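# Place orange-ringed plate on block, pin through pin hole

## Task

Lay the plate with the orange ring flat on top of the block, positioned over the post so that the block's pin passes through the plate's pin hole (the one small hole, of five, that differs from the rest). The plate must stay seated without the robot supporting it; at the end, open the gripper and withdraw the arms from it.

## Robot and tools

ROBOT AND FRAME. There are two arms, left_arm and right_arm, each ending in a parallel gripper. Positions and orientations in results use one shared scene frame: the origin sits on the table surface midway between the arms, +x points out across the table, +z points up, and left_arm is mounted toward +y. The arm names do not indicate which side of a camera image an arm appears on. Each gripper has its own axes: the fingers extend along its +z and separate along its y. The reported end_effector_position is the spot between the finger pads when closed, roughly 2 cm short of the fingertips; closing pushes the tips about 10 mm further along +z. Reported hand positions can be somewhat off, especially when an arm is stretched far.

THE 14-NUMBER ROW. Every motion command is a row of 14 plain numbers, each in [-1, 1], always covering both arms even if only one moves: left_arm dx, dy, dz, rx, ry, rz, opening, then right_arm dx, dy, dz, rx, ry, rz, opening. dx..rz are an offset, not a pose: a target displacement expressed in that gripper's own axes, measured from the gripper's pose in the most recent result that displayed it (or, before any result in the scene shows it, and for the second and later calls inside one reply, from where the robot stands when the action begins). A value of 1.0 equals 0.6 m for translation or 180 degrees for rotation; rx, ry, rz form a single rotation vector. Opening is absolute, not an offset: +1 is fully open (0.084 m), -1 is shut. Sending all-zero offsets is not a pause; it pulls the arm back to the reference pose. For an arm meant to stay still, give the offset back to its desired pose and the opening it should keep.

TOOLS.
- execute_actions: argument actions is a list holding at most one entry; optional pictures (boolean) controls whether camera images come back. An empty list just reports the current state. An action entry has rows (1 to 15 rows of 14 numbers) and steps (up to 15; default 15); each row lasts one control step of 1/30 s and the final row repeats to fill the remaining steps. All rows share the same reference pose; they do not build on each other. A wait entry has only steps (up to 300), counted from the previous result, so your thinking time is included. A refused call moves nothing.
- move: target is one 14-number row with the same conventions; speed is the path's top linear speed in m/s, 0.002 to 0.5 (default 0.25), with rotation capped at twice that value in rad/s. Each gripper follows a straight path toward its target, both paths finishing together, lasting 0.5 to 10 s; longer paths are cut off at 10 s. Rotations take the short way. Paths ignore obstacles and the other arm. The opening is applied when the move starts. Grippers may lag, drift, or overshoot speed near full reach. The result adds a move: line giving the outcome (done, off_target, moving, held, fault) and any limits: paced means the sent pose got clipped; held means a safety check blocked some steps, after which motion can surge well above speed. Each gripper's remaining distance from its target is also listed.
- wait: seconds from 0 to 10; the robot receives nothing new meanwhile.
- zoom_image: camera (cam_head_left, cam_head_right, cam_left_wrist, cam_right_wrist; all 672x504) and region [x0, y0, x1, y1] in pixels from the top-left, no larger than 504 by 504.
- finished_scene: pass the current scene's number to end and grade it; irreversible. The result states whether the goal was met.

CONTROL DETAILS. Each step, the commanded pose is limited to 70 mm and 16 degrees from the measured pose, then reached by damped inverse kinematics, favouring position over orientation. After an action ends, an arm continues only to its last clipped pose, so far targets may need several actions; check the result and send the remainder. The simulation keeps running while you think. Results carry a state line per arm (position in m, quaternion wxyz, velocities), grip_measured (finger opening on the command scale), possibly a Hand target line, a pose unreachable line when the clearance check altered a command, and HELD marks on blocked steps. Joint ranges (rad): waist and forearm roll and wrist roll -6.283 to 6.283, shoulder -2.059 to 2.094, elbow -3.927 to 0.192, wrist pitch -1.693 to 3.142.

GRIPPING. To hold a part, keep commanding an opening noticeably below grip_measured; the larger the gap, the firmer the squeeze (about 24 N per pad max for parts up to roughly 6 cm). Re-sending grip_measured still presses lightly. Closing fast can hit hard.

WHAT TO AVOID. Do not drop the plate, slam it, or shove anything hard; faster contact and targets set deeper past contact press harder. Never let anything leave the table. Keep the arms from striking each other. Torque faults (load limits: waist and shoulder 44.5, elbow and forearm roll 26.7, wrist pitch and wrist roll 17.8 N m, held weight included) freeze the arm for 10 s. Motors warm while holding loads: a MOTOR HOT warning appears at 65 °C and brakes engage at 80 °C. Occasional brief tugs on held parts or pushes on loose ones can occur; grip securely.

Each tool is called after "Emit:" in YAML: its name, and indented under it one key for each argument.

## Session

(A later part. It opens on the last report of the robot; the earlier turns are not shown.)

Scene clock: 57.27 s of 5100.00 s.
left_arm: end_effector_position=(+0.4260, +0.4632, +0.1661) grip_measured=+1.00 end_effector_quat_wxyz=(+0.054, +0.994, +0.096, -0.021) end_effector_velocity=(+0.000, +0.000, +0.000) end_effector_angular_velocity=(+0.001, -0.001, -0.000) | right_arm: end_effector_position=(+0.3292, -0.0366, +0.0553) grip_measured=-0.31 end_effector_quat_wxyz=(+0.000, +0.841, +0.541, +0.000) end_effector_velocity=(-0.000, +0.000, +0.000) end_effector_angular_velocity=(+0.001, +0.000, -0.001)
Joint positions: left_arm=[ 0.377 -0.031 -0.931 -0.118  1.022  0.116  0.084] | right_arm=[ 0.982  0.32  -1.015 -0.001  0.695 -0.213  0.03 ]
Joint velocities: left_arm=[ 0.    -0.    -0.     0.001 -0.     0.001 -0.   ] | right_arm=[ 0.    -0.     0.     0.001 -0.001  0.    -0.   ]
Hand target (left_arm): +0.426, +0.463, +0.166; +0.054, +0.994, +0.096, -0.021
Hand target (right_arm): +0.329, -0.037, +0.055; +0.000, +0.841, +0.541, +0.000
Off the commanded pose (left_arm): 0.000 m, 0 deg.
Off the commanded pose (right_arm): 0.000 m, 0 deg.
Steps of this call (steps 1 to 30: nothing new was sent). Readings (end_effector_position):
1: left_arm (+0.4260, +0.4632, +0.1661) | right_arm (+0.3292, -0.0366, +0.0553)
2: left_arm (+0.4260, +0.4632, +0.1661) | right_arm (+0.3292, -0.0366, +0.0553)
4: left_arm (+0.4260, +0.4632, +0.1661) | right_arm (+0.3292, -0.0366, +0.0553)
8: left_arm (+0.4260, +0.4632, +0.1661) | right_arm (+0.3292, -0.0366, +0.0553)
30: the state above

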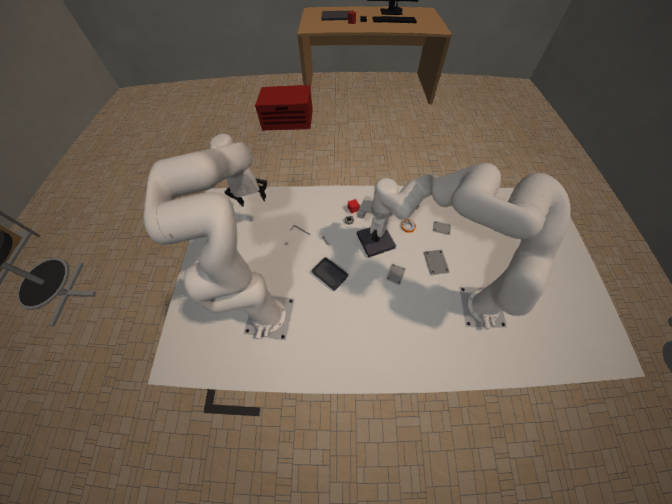

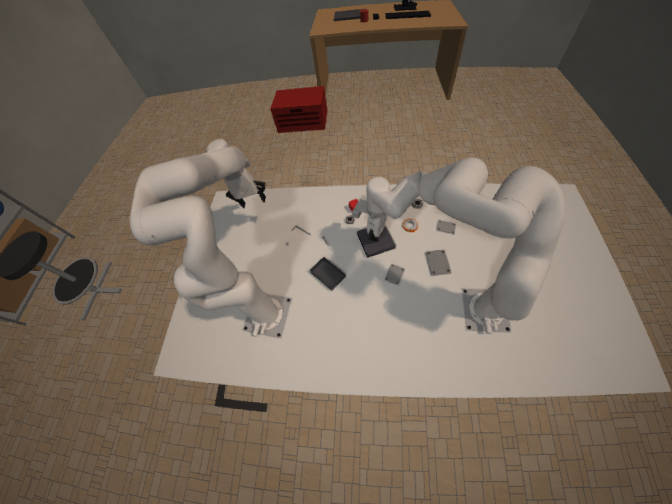

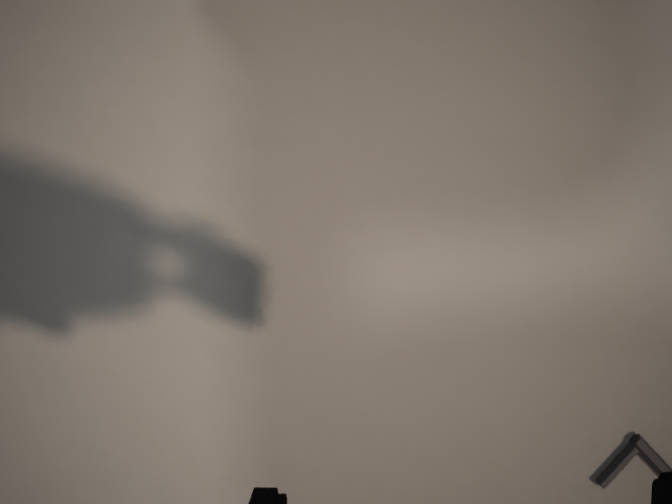

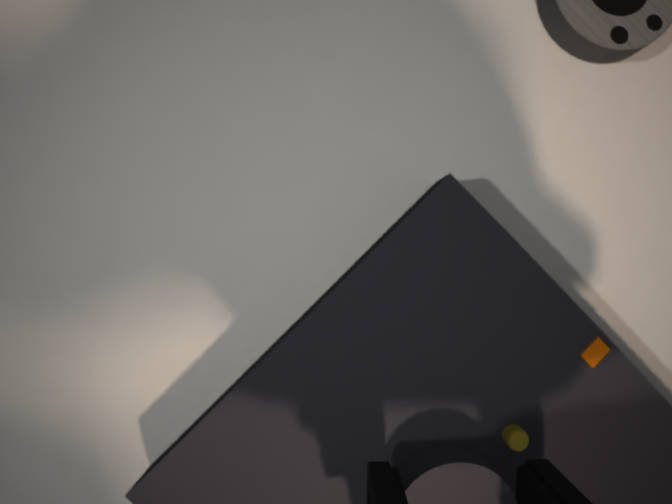

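Excellent. Now open, lift, rotate 90°, descend.

Emit:
execute_actions:
  actions:
    - {"rows":[[0,0,0,0,0,0,1,0,0,0,0,0,0,0.1]],"steps":12}
  pictures: false

Emit:
move:
  target: [0,0,0,0,0,0,1,0,0,-0.023,0,0,0,0.1]
  speed: 0.05

Emit:
move:
  target: [0,0,0,0,0,0,1,0,0,0,0,0,0.5,0.1]
  speed: 0.4

Scene clock: 60.77 s of 5100.00 s.
left_arm: end_effector_position=(+0.4260, +0.4632, +0.1661) grip_measured=+1.00 end_effector_quat_wxyz=(+0.054, +0.994, +0.096, -0.021) end_effector_velocity=(+0.001, +0.000, +0.001) end_effector_angular_velocity=(+0.001, -0.002, +0.001) | right_arm: end_effector_position=(+0.3293, -0.0367, +0.0552) grip_measured=+0.09 end_effector_quat_wxyz=(+0.000, +0.841, +0.541, +0.000) end_effector_velocity=(-0.000, +0.001, +0.001) end_effector_angular_velocity=(+0.001, +0.000, +0.000)
Joint positions: left_arm=[ 0.377 -0.031 -0.931 -0.118  1.022  0.116  0.084] | right_arm=[ 0.982  0.32  -1.015 -0.001  0.695 -0.213  0.048]
Joint velocities: left_arm=[-0.     0.    -0.002  0.    -0.    -0.001  0.   ] | right_arm=[ 0.001 -0.001 -0.001  0.001  0.001  0.    -0.   ]
Hand target (left_arm): +0.426, +0.463, +0.166; +0.054, +0.994, +0.096, -0.021
Hand target (right_arm): +0.329, -0.037, +0.055; +0.000, +0.841, +0.541, +0.000
Off the commanded pose (left_arm): 0.000 m, 0 deg.
Off the commanded pose (right_arm): 0.000 m, 0 deg.
Steps of this call (steps 1 to 90: nothing new was sent; then 0.10 s passed at rest; steps 91 to 102: all 12 steps of this action). Readings (end_effector_position):
91: left_arm (+0.4260, +0.4632, +0.1661) | right_arm (+0.3292, -0.0366, +0.0552)
92: left_arm (+0.4260, +0.4632, +0.1661) | right_arm (+0.3293, -0.0367, +0.0551)
94: left_arm (+0.4260, +0.4632, +0.1661) | right_arm (+0.3294, -0.0369, +0.0549)
98: left_arm (+0.4260, +0.4632, +0.1661) | right_arm (+0.3293, -0.0367, +0.0551)
102: the state above

Scene clock: 61.73 s of 5100.00 s.
left_arm: end_effector_position=(+0.4260, +0.4632, +0.1661) grip_measured=+1.00 end_effector_quat_wxyz=(+0.054, +0.994, +0.096, -0.021) end_effector_velocity=(+0.000, +0.001, -0.000) end_effector_angular_velocity=(+0.001, -0.000, +0.001) | right_arm: end_effector_position=(+0.3292, -0.0366, +0.0688) grip_measured=+0.09 end_effector_quat_wxyz=(+0.000, +0.841, +0.541, +0.000) end_effector_velocity=(-0.001, -0.001, -0.000) end_effector_angular_velocity=(-0.004, +0.003, +0.000)
Joint positions: left_arm=[ 0.377 -0.031 -0.931 -0.118  1.022  0.116  0.084] | right_arm=[ 0.982  0.292 -1.022 -0.001  0.73  -0.213  0.048]
Joint velocities: left_arm=[ 0.001  0.001 -0.     0.001 -0.001  0.    -0.   ] | right_arm=[ 0.    -0.001  0.001 -0.     0.005  0.    -0.   ]
Hand target (left_arm): +0.426, +0.463, +0.166; +0.054, +0.994, +0.096, -0.021
Hand target (right_arm): +0.329, -0.037, +0.069; +0.000, +0.841, +0.541, +0.000
Off the commanded pose (left_arm): 0.000 m, 0 deg.
Off the commanded pose (right_arm): 0.000 m, 0 deg.
move: done

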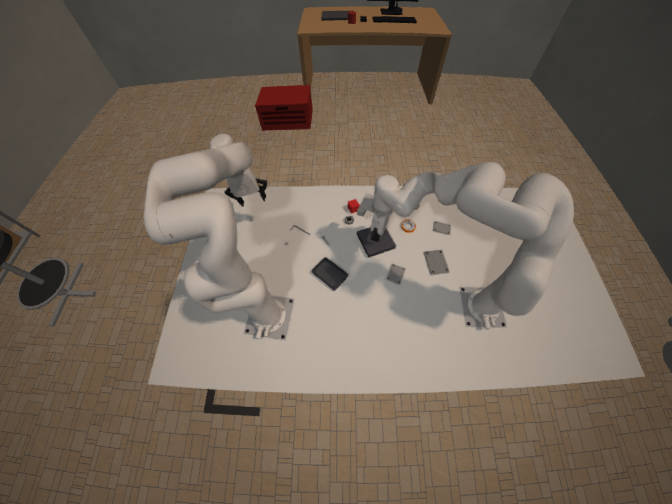

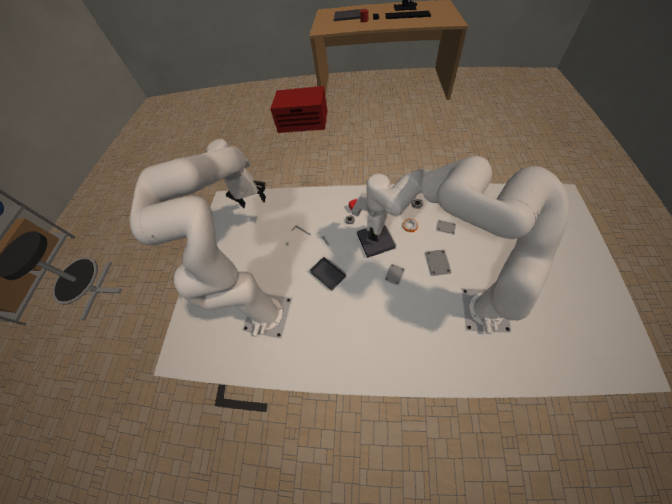

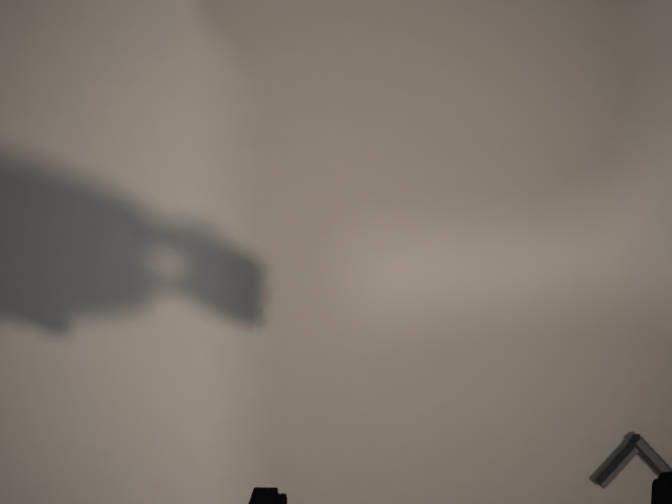

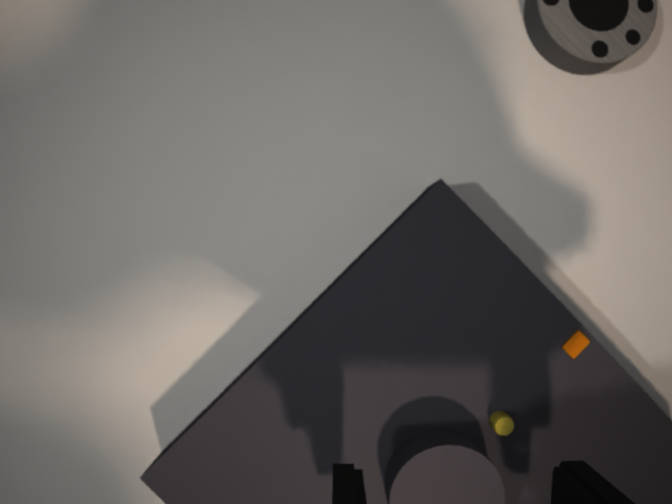

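Scene clock: 64.23 s of 5100.00 s.
left_arm: end_effector_position=(+0.4260, +0.4632, +0.1661) grip_measured=+1.00 end_effector_quat_wxyz=(+0.054, +0.994, +0.096, -0.021) end_effector_velocity=(-0.000, -0.000, -0.000) end_effector_angular_velocity=(-0.001, +0.001, +0.001) | right_arm: end_effector_position=(+0.3292, -0.0366, +0.0688) grip_measured=+0.09 end_effector_quat_wxyz=(+0.000, +0.977, -0.212, +0.000) end_effector_velocity=(+0.000, -0.000, -0.000) end_effector_angular_velocity=(-0.001, -0.001, -0.011)
Joint positions: left_arm=[ 0.377 -0.031 -0.931 -0.118  1.022  0.116  0.084] | right_arm=[ 0.982  0.292 -1.021 -0.001  0.73   1.357  0.048]
Joint velocities: left_arm=[-0.    -0.     0.001 -0.     0.001 -0.001 -0.   ] | right_arm=[ 0.     0.    -0.    -0.002  0.     0.012 -0.   ]
Hand target (left_arm): +0.426, +0.463, +0.166; +0.054, +0.994, +0.096, -0.021
Hand target (right_arm): +0.329, -0.037, +0.069; +0.000, +0.977, -0.213, +0.000
Off the commanded pose (left_arm): 0.000 m, 0 deg.
Off the commanded pose (right_arm): 0.000 m, 0 deg.
move: done

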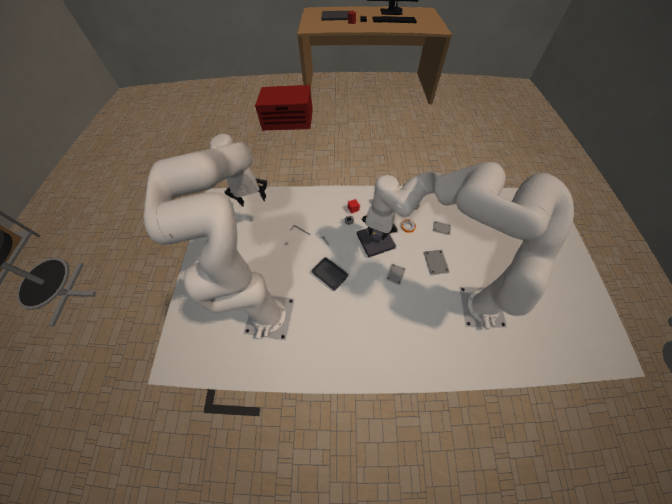

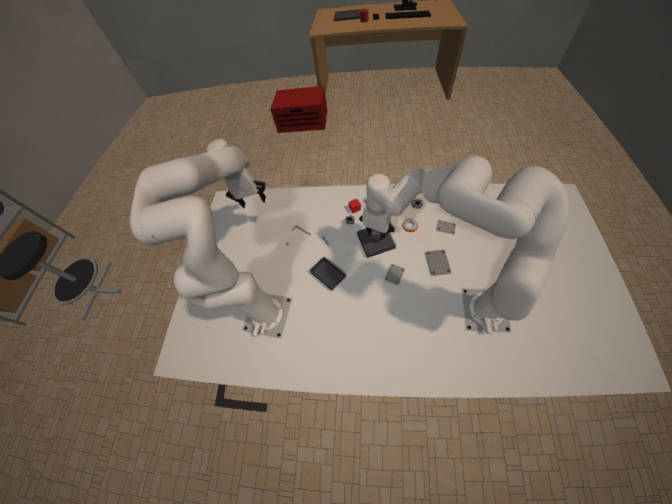

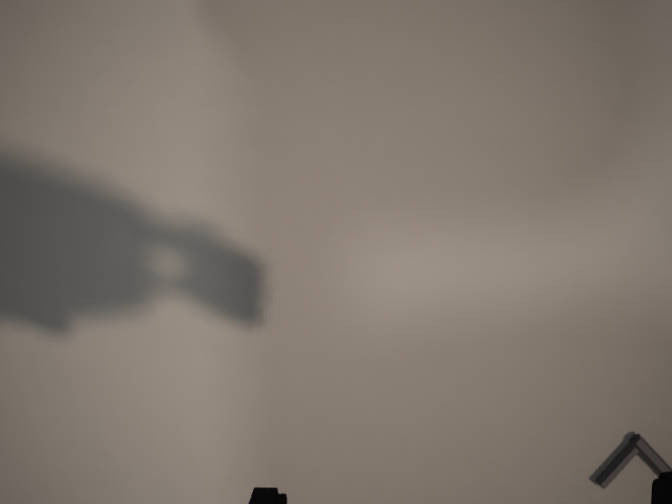

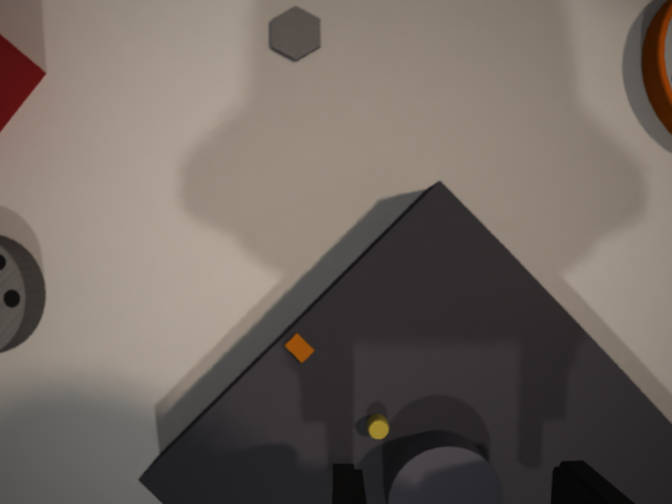

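Emit:
move:
  target: [0,0,0,0,0,0,1,0,-0.0008,0.0227,0,0,0,0.1]
  speed: 0.03

Emit:
execute_actions:
  actions:
    - {"steps":10}
  pictures: false

Emit:
execute_actions:
  actions:
    - {"rows":[[0,0,0,0,0,0,1,0,0,0,0,0,0,0.0],[0,0,0,0,0,0,1,0,0,0,0,0,0,-0.1],[0,0,0,0,0,0,1,0,0,0,0,0,0,-0.15],[0,0,0,0,0,0,1,0,0,0,0,0,0,-0.2],[0,0,0,0,0,0,1,0,0,0,0,0,0,-0.24],[0,0,0,0,0,0,1,0,0,0,0,0,0,-0.28],[0,0,0,0,0,0,1,0,0,0,0,0,0,-0.32],[0,0,0,0,0,0,1,0,0,0,0,0,0,-0.36],[0,0,0,0,0,0,1,0,0,0,0,0,0,-0.4],[0,0,0,0,0,0,1,0,0,0,0,0,0,-0.45],[0,0,0,0,0,0,1,0,0,0,0,0,0,-0.5],[0,0,0,0,0,0,1,0,0,0,0,0,0,-0.6]],"steps":15}
  pictures: false

Emit:
execute_actions:
  actions:
    - {"steps":30}
  pictures: false

Scene clock: 71.63 s of 5100.00 s.
left_arm: end_effector_position=(+0.4260, +0.4632, +0.1661) grip_measured=+1.00 end_effector_quat_wxyz=(+0.054, +0.994, +0.096, -0.021) end_effector_velocity=(+0.000, +0.000, +0.000) end_effector_angular_velocity=(+0.000, -0.001, +0.001) | right_arm: end_effector_position=(+0.3294, -0.0362, +0.0554) grip_measured=+0.09 end_effector_quat_wxyz=(+0.000, +0.977, -0.212, +0.000) end_effector_velocity=(+0.001, +0.001, -0.000) end_effector_angular_velocity=(+0.002, -0.002, +0.000)
Joint positions: left_arm=[ 0.377 -0.031 -0.931 -0.118  1.022  0.116  0.084] | right_arm=[ 0.982  0.321 -1.017 -0.001  0.696  1.357  0.048]
Joint velocities: left_arm=[ 0.    -0.    -0.     0.    -0.    -0.001  0.   ] | right_arm=[-0.001  0.001 -0.001 -0.001 -0.003 -0.     0.   ]
Hand target (left_arm): +0.426, +0.463, +0.166; +0.054, +0.994, +0.096, -0.021
Hand target (right_arm): +0.329, -0.036, +0.055; +0.000, +0.977, -0.212, +0.000
Off the commanded pose (left_arm): 0.000 m, 0 deg.
Off the commanded pose (right_arm): 0.000 m, 0 deg.
After step 90, 3.63 s passed at rest.
move: done

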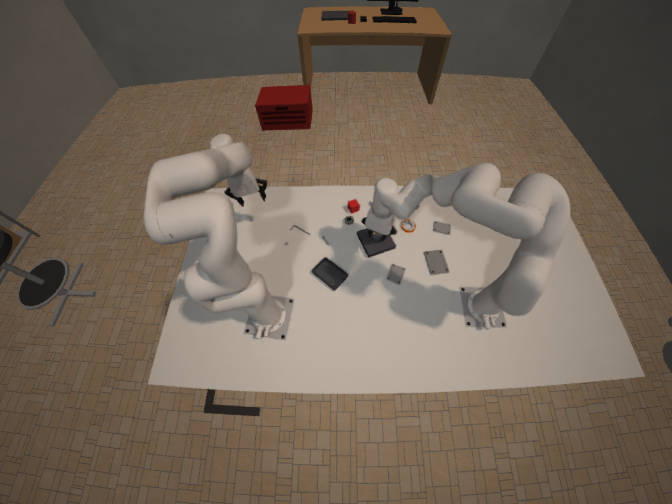

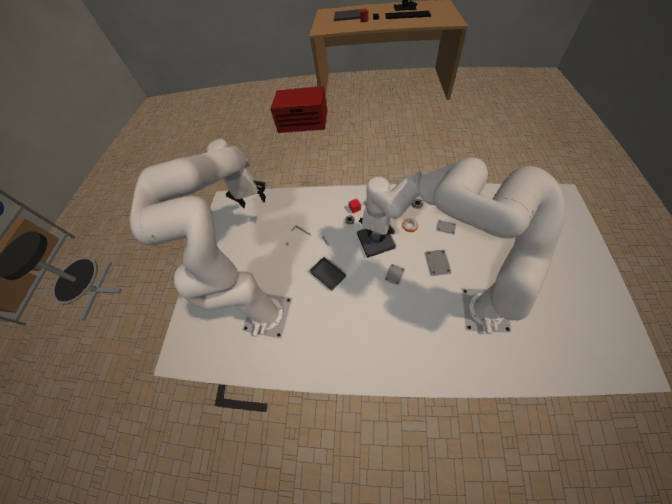

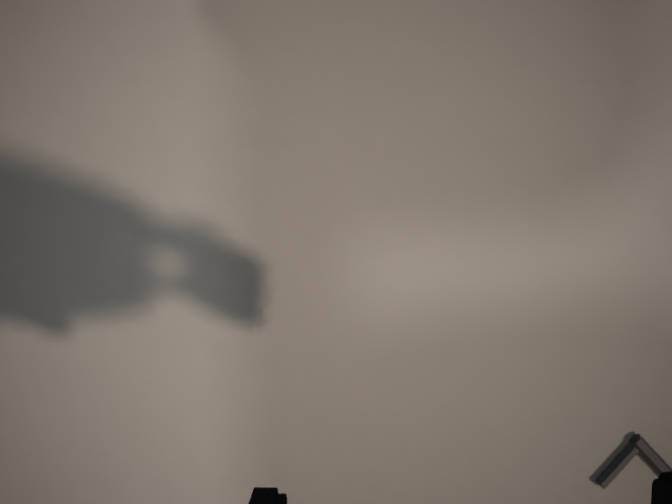

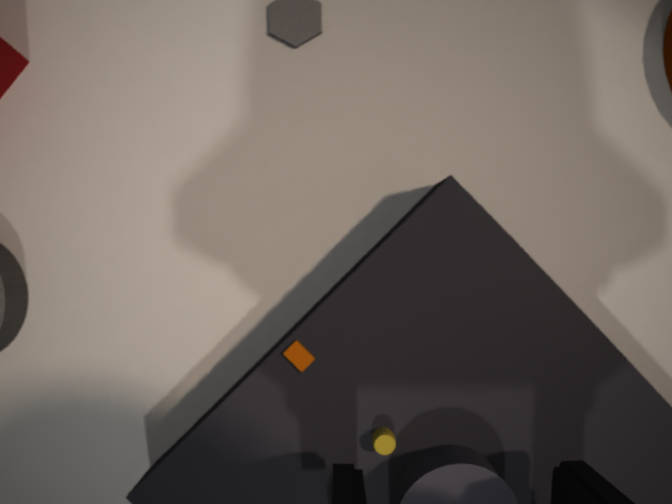

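Scene clock: 71.97 s of 5100.00 s.
left_arm: end_effector_position=(+0.4260, +0.4632, +0.1661) grip_measured=+1.00 end_effector_quat_wxyz=(+0.054, +0.994, +0.096, -0.021) end_effector_velocity=(-0.000, +0.000, -0.001) end_effector_angular_velocity=(-0.002, +0.001, +0.002) | right_arm: end_effector_position=(+0.3294, -0.0362, +0.0552) grip_measured=+0.09 end_effector_quat_wxyz=(+0.000, +0.977, -0.212, +0.000) end_effector_velocity=(+0.001, -0.000, -0.000) end_effector_angular_velocity=(+0.001, +0.000, -0.003)
Joint positions: left_arm=[ 0.377 -0.031 -0.931 -0.118  1.022  0.116  0.084] | right_arm=[ 0.982  0.322 -1.017 -0.001  0.696  1.357  0.048]
Joint velocities: left_arm=[ 0.001  0.002 -0.    -0.002 -0.001  0.    -0.   ] | right_arm=[-0.002  0.    -0.     0.001 -0.001  0.001  0.   ]
Hand target (left_arm): +0.426, +0.463, +0.166; +0.054, +0.994, +0.096, -0.021
Hand target (right_arm): +0.329, -0.036, +0.055; +0.000, +0.977, -0.212, +0.000
Off the commanded pose (left_arm): 0.000 m, 0 deg.
Off the commanded pose (right_arm): 0.000 m, 0 deg.
Steps of this call (steps 1 to 10: nothing new was sent). Readings (end_effector_position):
1: left_arm (+0.4260, +0.4632, +0.1661) | right_arm (+0.3294, -0.0362, +0.0554)
2: left_arm (+0.4260, +0.4632, +0.1661) | right_arm (+0.3294, -0.0362, +0.0554)
4: left_arm (+0.4260, +0.4632, +0.1661) | right_arm (+0.3294, -0.0362, +0.0553)
8: left_arm (+0.4260, +0.4632, +0.1661) | right_arm (+0.3294, -0.0362, +0.0552)
10: the state above

Scene clock: 72.47 s of 5100.00 s.
left_arm: end_effector_position=(+0.4260, +0.4632, +0.1661) grip_measured=+1.00 end_effector_quat_wxyz=(+0.054, +0.994, +0.096, -0.021) end_effector_velocity=(-0.000, -0.001, -0.000) end_effector_angular_velocity=(-0.001, +0.000, -0.001) | right_arm: end_effector_position=(+0.3293, -0.0363, +0.0553) grip_measured=-0.31 end_effector_quat_wxyz=(+0.000, +0.977, -0.212, +0.000) end_effector_velocity=(+0.001, -0.000, -0.000) end_effector_angular_velocity=(+0.000, -0.001, +0.000)
Joint positions: left_arm=[ 0.377 -0.031 -0.931 -0.118  1.022  0.116  0.084] | right_arm=[ 0.982  0.321 -1.017 -0.001  0.696  1.357  0.03 ]
Joint velocities: left_arm=[-0.001 -0.     0.    -0.001  0.     0.001 -0.   ] | right_arm=[-0.001  0.    -0.    -0.002 -0.001  0.     0.   ]
Hand target (left_arm): +0.426, +0.463, +0.166; +0.054, +0.994, +0.096, -0.021
Hand target (right_arm): +0.329, -0.036, +0.055; +0.000, +0.977, -0.212, +0.000
Off the commanded pose (left_arm): 0.000 m, 0 deg.
Off the commanded pose (right_arm): 0.000 m, 0 deg.
Steps of this call (steps 1 to 15: all 15 steps of this action). Readings (end_effector_position):
1: left_arm (+0.4260, +0.4632, +0.1661) | right_arm (+0.3294, -0.0362, +0.0552)
2: left_arm (+0.4260, +0.4632, +0.1661) | right_arm (+0.3294, -0.0362, +0.0552)
4: left_arm (+0.4260, +0.4632, +0.1661) | right_arm (+0.3294, -0.0362, +0.0552)
8: left_arm (+0.4260, +0.4632, +0.1661) | right_arm (+0.3293, -0.0364, +0.0553)
15: the state above

Scene clock: 73.47 s of 5100.00 s.
left_arm: end_effector_position=(+0.4260, +0.4632, +0.1661) grip_measured=+1.00 end_effector_quat_wxyz=(+0.054, +0.994, +0.096, -0.021) end_effector_velocity=(+0.000, -0.000, -0.000) end_effector_angular_velocity=(-0.000, -0.000, +0.000) | right_arm: end_effector_position=(+0.3294, -0.0363, +0.0552) grip_measured=-0.31 end_effector_quat_wxyz=(+0.000, +0.977, -0.212, +0.000) end_effector_velocity=(+0.000, +0.001, +0.000) end_effector_angular_velocity=(+0.001, -0.001, -0.000)
Joint positions: left_arm=[ 0.377 -0.031 -0.931 -0.118  1.022  0.116  0.084] | right_arm=[ 0.982  0.321 -1.017 -0.001  0.696  1.357  0.03 ]
Joint velocities: left_arm=[-0.    -0.     0.001 -0.    -0.001 -0.    -0.   ] | right_arm=[ 0.001  0.    -0.     0.    -0.001  0.     0.   ]
Hand target (left_arm): +0.426, +0.463, +0.166; +0.054, +0.994, +0.096, -0.021
Hand target (right_arm): +0.329, -0.036, +0.055; +0.000, +0.977, -0.212, +0.000
Off the commanded pose (left_arm): 0.000 m, 0 deg.
Off the commanded pose (right_arm): 0.000 m, 0 deg.
Steps of this call (steps 1 to 30: nothing new was sent). Readings (end_effector_position):
1: left_arm (+0.4260, +0.4632, +0.1661) | right_arm (+0.3293, -0.0363, +0.0553)
2: left_arm (+0.4260, +0.4632, +0.1661) | right_arm (+0.3293, -0.0363, +0.0553)
4: left_arm (+0.4260, +0.4632, +0.1661) | right_arm (+0.3293, -0.0363, +0.0553)
8: left_arm (+0.4260, +0.4632, +0.1661) | right_arm (+0.3294, -0.0363, +0.0553)
30: the state above

Emit:
execute_actions:
  actions:
    - {"rows":[[0,0,0,0,0,0,1,0,0,0,0,0,0,0.1]],"steps":12}
  pictures: false

Emit:
move:
  target: [0,0,0,0,0,0,1,0,0,-0.03,0,0,0,1]
  speed: 0.05

Emit:
move:
  target: [0,0,0,0,0,0,1,0.21957,0.17633,0.035,0,0,0,1]
  speed: 0.15

Scene clock: 79.13 s of 5100.00 s.
left_arm: end_effector_position=(+0.4260, +0.4632, +0.1661) grip_measured=+1.00 end_effector_quat_wxyz=(+0.054, +0.994, +0.096, -0.021) end_effector_velocity=(-0.000, -0.001, -0.001) end_effector_angular_velocity=(-0.002, +0.001, -0.000) | right_arm: end_effector_position=(+0.3294, -0.0361, +0.0552) grip_measured=+0.09 end_effector_quat_wxyz=(+0.000, +0.977, -0.212, +0.000) end_effector_velocity=(+0.000, -0.001, +0.000) end_effector_angular_velocity=(-0.002, +0.000, +0.001)
Joint positions: left_arm=[ 0.377 -0.031 -0.931 -0.118  1.022  0.116  0.084] | right_arm=[ 0.982  0.322 -1.017 -0.001  0.695  1.357  0.048]
Joint velocities: left_arm=[-0.001  0.     0.001 -0.002 -0.     0.     0.   ] | right_arm=[-0.001 -0.002  0.001 -0.001  0.003 -0.    -0.   ]
Hand target (left_arm): +0.426, +0.463, +0.166; +0.054, +0.994, +0.096, -0.021
Hand target (right_arm): +0.329, -0.036, +0.055; +0.000, +0.977, -0.212, +0.000
Off the commanded pose (left_arm): 0.000 m, 0 deg.
Off the commanded pose (right_arm): 0.000 m, 0 deg.
Steps of this call (steps 1 to 90: nothing new was sent; then 2.27 s passed at rest; steps 91 to 102: all 12 steps of this action). Readings (end_effector_position):
91: left_arm (+0.4260, +0.4632, +0.1661) | right_arm (+0.3294, -0.0362, +0.0552)
92: left_arm (+0.4260, +0.4632, +0.1661) | right_arm (+0.3296, -0.0359, +0.0552)
94: left_arm (+0.4260, +0.4632, +0.1661) | right_arm (+0.3296, -0.0357, +0.0551)
98: left_arm (+0.4260, +0.4632, +0.1661) | right_arm (+0.3295, -0.0360, +0.0551)
102: the state above

Scene clock: 80.13 s of 5100.00 s.
left_arm: end_effector_position=(+0.4260, +0.4632, +0.1661) grip_measured=+1.00 end_effector_quat_wxyz=(+0.054, +0.994, +0.096, -0.021) end_effector_velocity=(+0.000, +0.000, +0.000) end_effector_angular_velocity=(+0.000, -0.001, +0.000) | right_arm: end_effector_position=(+0.3293, -0.0363, +0.0729) grip_measured=+1.00 end_effector_quat_wxyz=(+0.000, +0.977, -0.212, +0.000) end_effector_velocity=(-0.001, -0.001, +0.000) end_effector_angular_velocity=(-0.003, +0.002, +0.000)
Joint positions: left_arm=[ 0.377 -0.031 -0.931 -0.118  1.022  0.116  0.084] | right_arm=[ 0.982  0.285 -1.026 -0.001  0.741  1.357  0.084]
Joint velocities: left_arm=[ 0.    -0.001 -0.     0.     0.    -0.    -0.   ] | right_arm=[ 0.    -0.002  0.     0.     0.005 -0.     0.   ]
Hand target (left_arm): +0.426, +0.463, +0.166; +0.054, +0.994, +0.096, -0.021
Hand target (right_arm): +0.329, -0.036, +0.073; +0.000, +0.977, -0.212, +0.000
Off the commanded pose (left_arm): 0.000 m, 0 deg.
Off the commanded pose (right_arm): 0.000 m, 0 deg.
move: done

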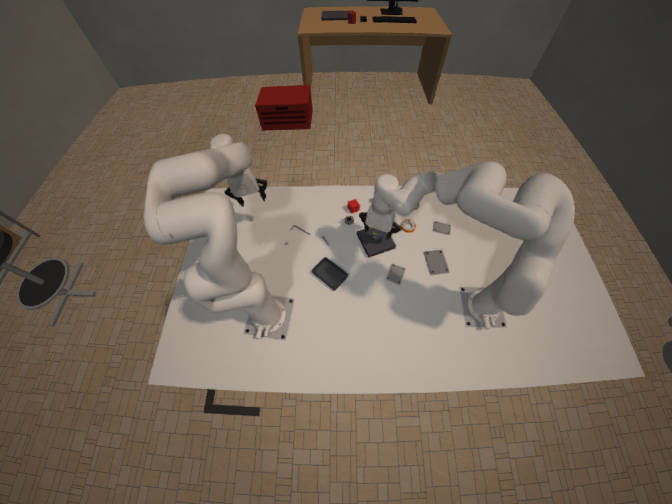

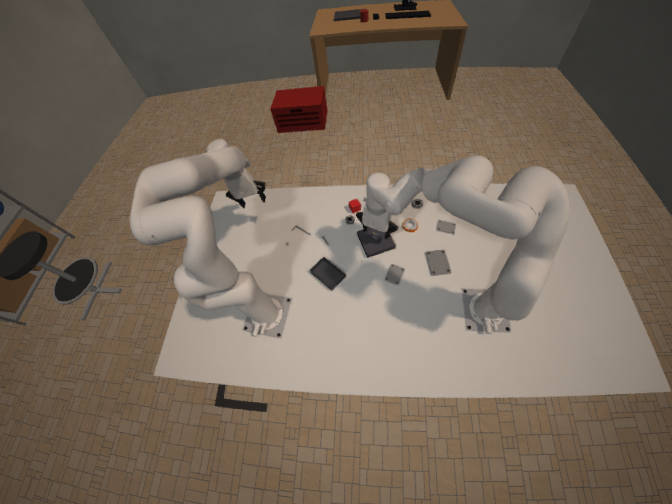

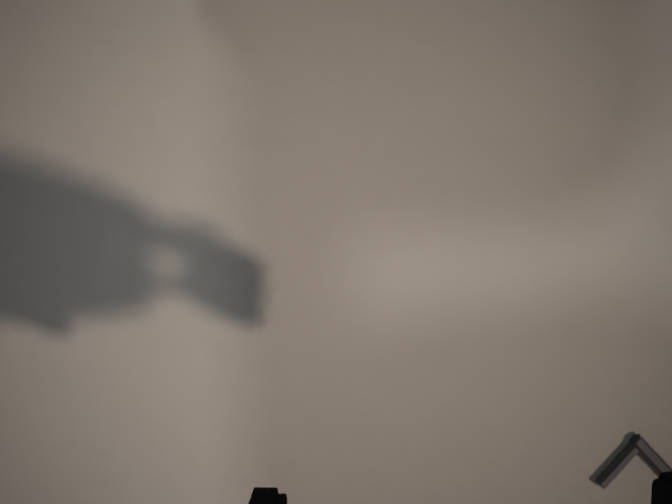

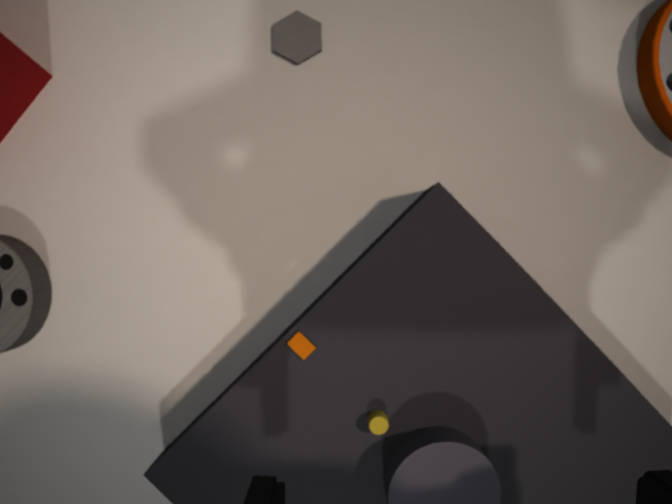

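Scene clock: 81.70 s of 5100.00 s.
left_arm: end_effector_position=(+0.4260, +0.4632, +0.1661) grip_measured=+1.00 end_effector_quat_wxyz=(+0.054, +0.994, +0.096, -0.021) end_effector_velocity=(-0.000, +0.001, +0.000) end_effector_angular_velocity=(+0.001, -0.000, +0.001) | right_arm: end_effector_position=(+0.4049, -0.1868, +0.0521) grip_measured=+1.00 end_effector_quat_wxyz=(+0.000, +0.977, -0.212, -0.000) end_effector_velocity=(+0.001, -0.002, -0.001) end_effector_angular_velocity=(+0.001, +0.001, +0.001)
Joint positions: left_arm=[ 0.377 -0.031 -0.931 -0.118  1.022  0.116  0.084] | right_arm=[ 0.638  0.193 -0.819 -0.001  0.626  1.012  0.084]
Joint velocities: left_arm=[ 0.001 -0.001 -0.     0.002  0.    -0.001 -0.   ] | right_arm=[-0.004  0.     0.001  0.002 -0.001 -0.007  0.   ]
Hand target (left_arm): +0.426, +0.463, +0.166; +0.054, +0.994, +0.096, -0.021
Hand target (right_arm): +0.405, -0.187, +0.052; +0.000, +0.977, -0.212, -0.000
Off the commanded pose (left_arm): 0.000 m, 0 deg.
Off the commanded pose (right_arm): 0.001 m, 0 deg.
move: done

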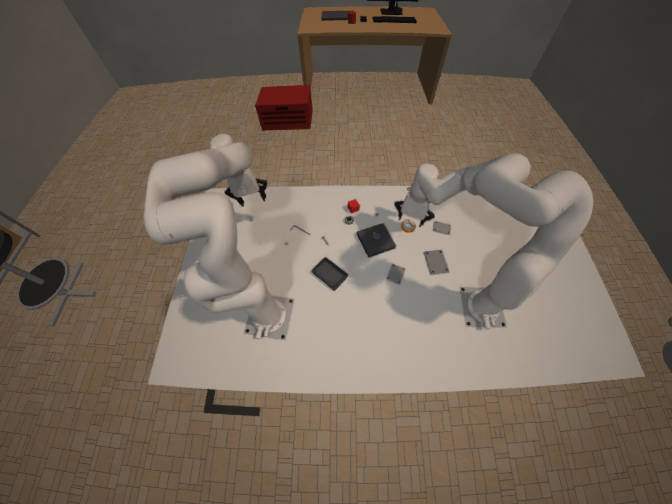

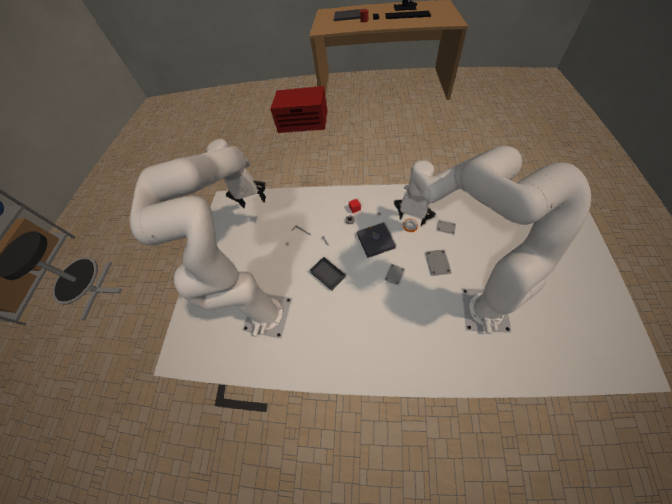

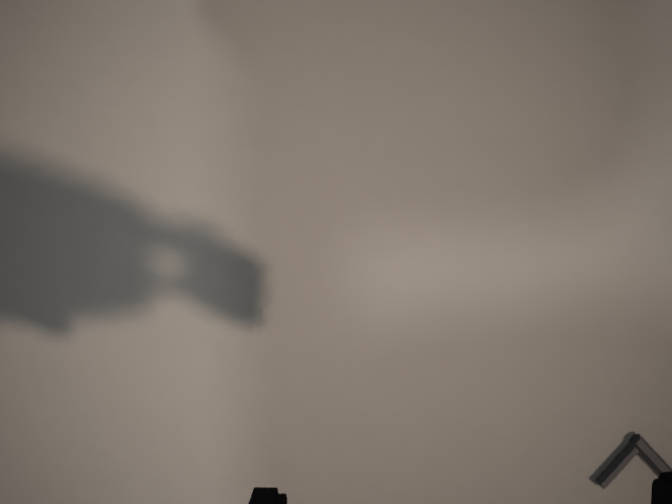

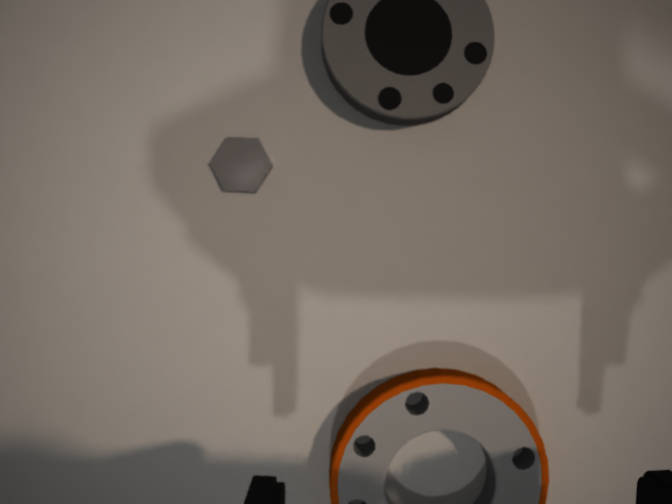

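Emit:
move:
  target: [0,0,0,0,0,0,1,0.001,0.0003,0.051,0,0,0,1]
  speed: 0.03

Emit:
execute_actions:
  actions:
    - {"steps":12}
  pictures: false

Emit:
execute_actions:
  actions:
    - {"rows":[[0,0,0,0,0,0,1,0,0,0,0,0,0,0.9],[0,0,0,0,0,0,1,0,0,0,0,0,0,0.8],[0,0,0,0,0,0,1,0,0,0,0,0,0,0.72],[0,0,0,0,0,0,1,0,0,0,0,0,0,0.66],[0,0,0,0,0,0,1,0,0,0,0,0,0,0.6],[0,0,0,0,0,0,1,0,0,0,0,0,0,0.56],[0,0,0,0,0,0,1,0,0,0,0,0,0,0.52],[0,0,0,0,0,0,1,0,0,0,0,0,0,0.48],[0,0,0,0,0,0,1,0,0,0,0,0,0,0.44],[0,0,0,0,0,0,1,0,0,0,0,0,0,0.4],[0,0,0,0,0,0,1,0,0,0,0,0,0,0.3],[0,0,0,0,0,0,1,0,0,0,0,0,0,0.15],[0,0,0,0,0,0,1,0,0,0,0,0,0,0.0]],"steps":15}
  pictures: false

Emit:
execute_actions:
  actions:
    - {"steps":20}

Scene clock: 90.30 s of 5100.00 s.
left_arm: end_effector_position=(+0.4260, +0.4632, +0.1661) grip_measured=+1.00 end_effector_quat_wxyz=(+0.054, +0.994, +0.096, -0.021) end_effector_velocity=(+0.000, +0.000, +0.000) end_effector_angular_velocity=(+0.000, -0.001, +0.000) | right_arm: end_effector_position=(+0.4054, -0.1872, +0.0218) grip_measured=+1.00 end_effector_quat_wxyz=(+0.000, +0.977, -0.212, +0.000) end_effector_velocity=(+0.001, +0.001, -0.000) end_effector_angular_velocity=(+0.003, -0.003, -0.001)
Joint positions: left_arm=[ 0.377 -0.031 -0.931 -0.118  1.022  0.116  0.084] | right_arm=[ 0.637  0.271 -0.813 -0.001  0.542  1.01   0.084]
Joint velocities: left_arm=[ 0.     0.    -0.     0.    -0.001  0.    -0.   ] | right_arm=[ 0.     0.003 -0.001  0.002 -0.006  0.    -0.   ]
Hand target (left_arm): +0.426, +0.463, +0.166; +0.054, +0.994, +0.096, -0.021
Hand target (right_arm): +0.405, -0.187, +0.022; +0.000, +0.977, -0.212, -0.000
Off the commanded pose (left_arm): 0.000 m, 0 deg.
Off the commanded pose (right_arm): 0.000 m, 0 deg.
After step 90, 4.30 s passed at rest.
move: done

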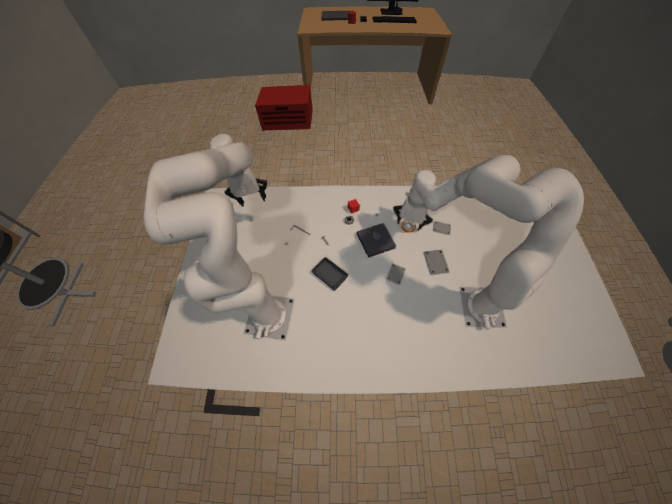

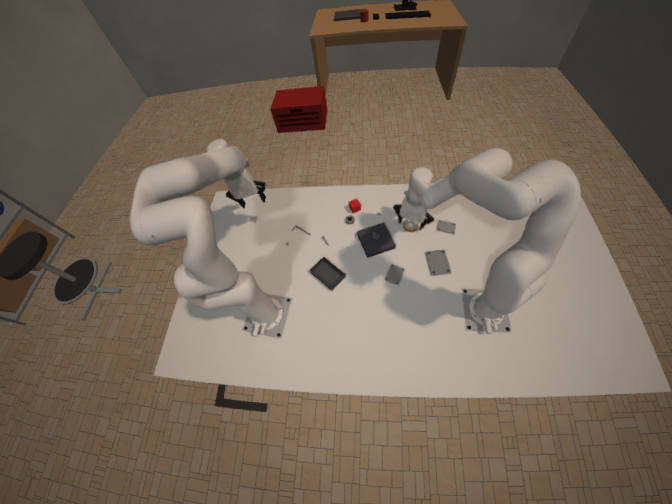

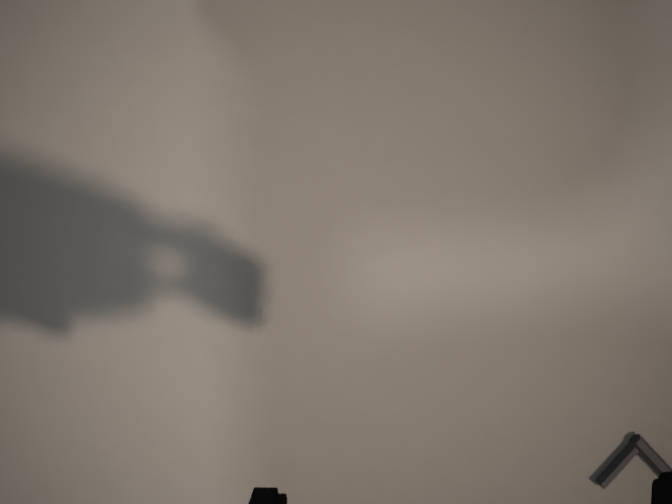

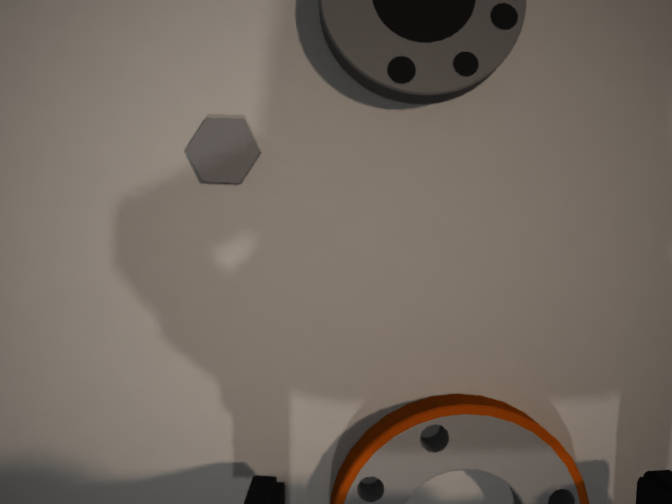

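Scene clock: 90.70 s of 5100.00 s.
left_arm: end_effector_position=(+0.4260, +0.4632, +0.1661) grip_measured=+1.00 end_effector_quat_wxyz=(+0.054, +0.994, +0.096, -0.021) end_effector_velocity=(+0.000, -0.001, +0.001) end_effector_angular_velocity=(+0.000, -0.001, -0.002) | right_arm: end_effector_position=(+0.4053, -0.1873, +0.0215) grip_measured=+1.00 end_effector_quat_wxyz=(+0.000, +0.977, -0.212, -0.000) end_effector_velocity=(-0.000, +0.000, -0.000) end_effector_angular_velocity=(-0.001, -0.000, +0.002)
Joint positions: left_arm=[ 0.377 -0.031 -0.931 -0.118  1.022  0.116  0.084] | right_arm=[ 0.637  0.271 -0.812 -0.001  0.541  1.01   0.084]
Joint velocities: left_arm=[-0.002 -0.001 -0.001  0.     0.     0.    -0.   ] | right_arm=[ 0.001  0.    -0.    -0.002  0.001  0.001 -0.   ]
Hand target (left_arm): +0.426, +0.463, +0.166; +0.054, +0.994, +0.096, -0.021
Hand target (right_arm): +0.405, -0.187, +0.022; +0.000, +0.977, -0.212, -0.000
Off the commanded pose (left_arm): 0.000 m, 0 deg.
Off the commanded pose (right_arm): 0.000 m, 0 deg.
Steps of this call (steps 1 to 12: nothing new was sent). Readings (end_effector_position):
1: left_arm (+0.4260, +0.4632, +0.1661) | right_arm (+0.4054, -0.1872, +0.0217)
2: left_arm (+0.4260, +0.4632, +0.1661) | right_arm (+0.4054, -0.1872, +0.0217)
4: left_arm (+0.4260, +0.4632, +0.1661) | right_arm (+0.4054, -0.1872, +0.0216)
8: left_arm (+0.4260, +0.4632, +0.1661) | right_arm (+0.4053, -0.1873, +0.0216)
12: the state above

Scene clock: 91.20 s of 5100.00 s.
left_arm: end_effector_position=(+0.4260, +0.4632, +0.1661) grip_measured=+1.00 end_effector_quat_wxyz=(+0.054, +0.994, +0.096, -0.021) end_effector_velocity=(-0.000, -0.001, -0.000) end_effector_angular_velocity=(-0.002, +0.001, +0.000) | right_arm: end_effector_position=(+0.4055, -0.1872, +0.0217) grip_measured=+0.44 end_effector_quat_wxyz=(+0.000, +0.977, -0.212, +0.000) end_effector_velocity=(+0.000, -0.001, -0.000) end_effector_angular_velocity=(-0.001, +0.000, +0.001)
Joint positions: left_arm=[ 0.377 -0.031 -0.931 -0.118  1.022  0.116  0.084] | right_arm=[ 0.637  0.271 -0.813 -0.001  0.541  1.01   0.063]
Joint velocities: left_arm=[-0.001  0.     0.    -0.002  0.001  0.     0.   ] | right_arm=[-0.001  0.     0.    -0.001  0.001 -0.001  0.   ]
Hand target (left_arm): +0.426, +0.463, +0.166; +0.054, +0.994, +0.096, -0.021
Hand target (right_arm): +0.405, -0.187, +0.022; +0.000, +0.977, -0.212, -0.000
Off the commanded pose (left_arm): 0.000 m, 0 deg.
Off the commanded pose (right_arm): 0.000 m, 0 deg.
Steps of this call (steps 1 to 15: all 15 steps of this action). Readings (end_effector_position):
1: left_arm (+0.4260, +0.4632, +0.1661) | right_arm (+0.4053, -0.1873, +0.0215)
2: left_arm (+0.4260, +0.4632, +0.1661) | right_arm (+0.4053, -0.1872, +0.0216)
4: left_arm (+0.4260, +0.4632, +0.1661) | right_arm (+0.4053, -0.1873, +0.0215)
8: left_arm (+0.4260, +0.4632, +0.1661) | right_arm (+0.4053, -0.1873, +0.0215)
15: the state above

Scene clock: 91.87 s of 5100.00 s.
left_arm: end_effector_position=(+0.4260, +0.4632, +0.1661) grip_measured=+1.00 end_effector_quat_wxyz=(+0.054, +0.994, +0.096, -0.021) end_effector_velocity=(+0.000, +0.000, +0.000) end_effector_angular_velocity=(-0.000, -0.001, +0.000) | right_arm: end_effector_position=(+0.4054, -0.1872, +0.0217) grip_measured=+0.44 end_effector_quat_wxyz=(+0.000, +0.977, -0.212, +0.000) end_effector_velocity=(-0.000, -0.001, -0.000) end_effector_angular_velocity=(-0.001, +0.001, -0.002)
Joint positions: left_arm=[ 0.377 -0.031 -0.931 -0.118  1.022  0.116  0.084] | right_arm=[ 0.637  0.271 -0.813 -0.001  0.541  1.01   0.063]
Joint velocities: left_arm=[ 0.001  0.    -0.001 -0.001 -0.     0.001 -0.   ] | right_arm=[-0.001  0.     0.     0.     0.001  0.     0.   ]
Hand target (left_arm): +0.426, +0.463, +0.166; +0.054, +0.994, +0.096, -0.021
Hand target (right_arm): +0.405, -0.187, +0.022; +0.000, +0.977, -0.212, -0.000
Off the commanded pose (left_arm): 0.000 m, 0 deg.
Off the commanded pose (right_arm): 0.000 m, 0 deg.
Steps of this call (steps 1 to 20: nothing new was sent). Readings (end_effector_position):
1: left_arm (+0.4260, +0.4632, +0.1661) | right_arm (+0.4055, -0.1872, +0.0217)
2: left_arm (+0.4260, +0.4632, +0.1661) | right_arm (+0.4055, -0.1872, +0.0217)
4: left_arm (+0.4260, +0.4632, +0.1661) | right_arm (+0.4055, -0.1872, +0.0217)
8: left_arm (+0.4260, +0.4632, +0.1661) | right_arm (+0.4055, -0.1872, +0.0217)
20: the state above

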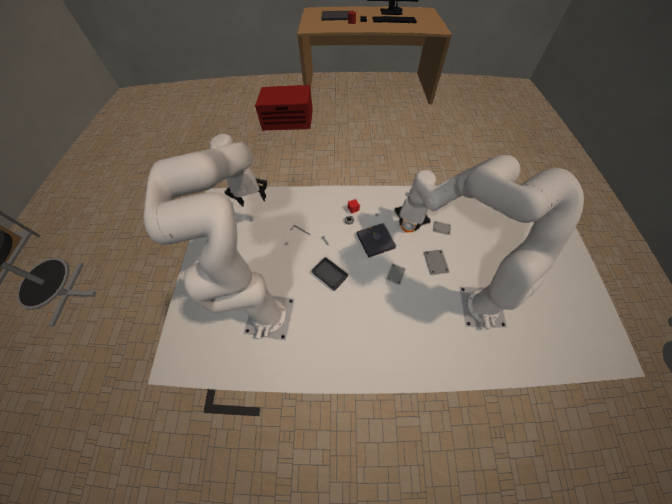

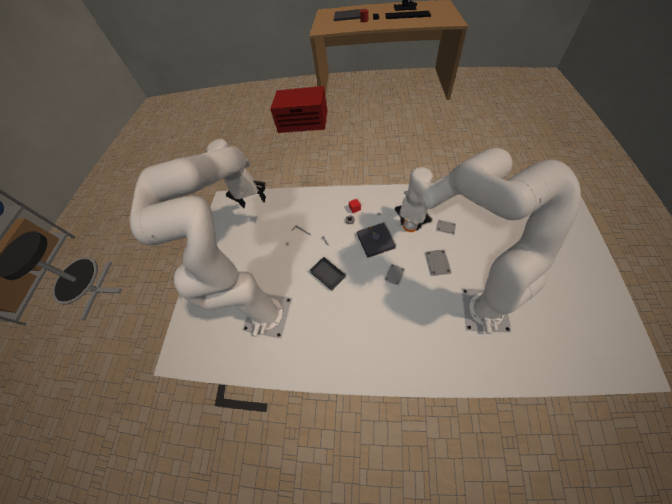

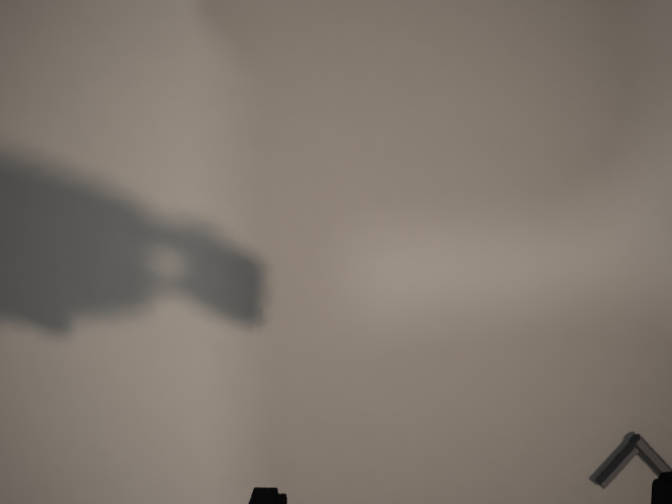

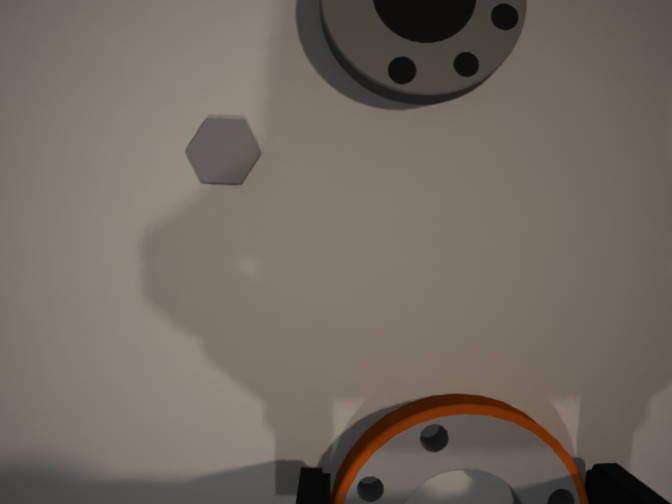

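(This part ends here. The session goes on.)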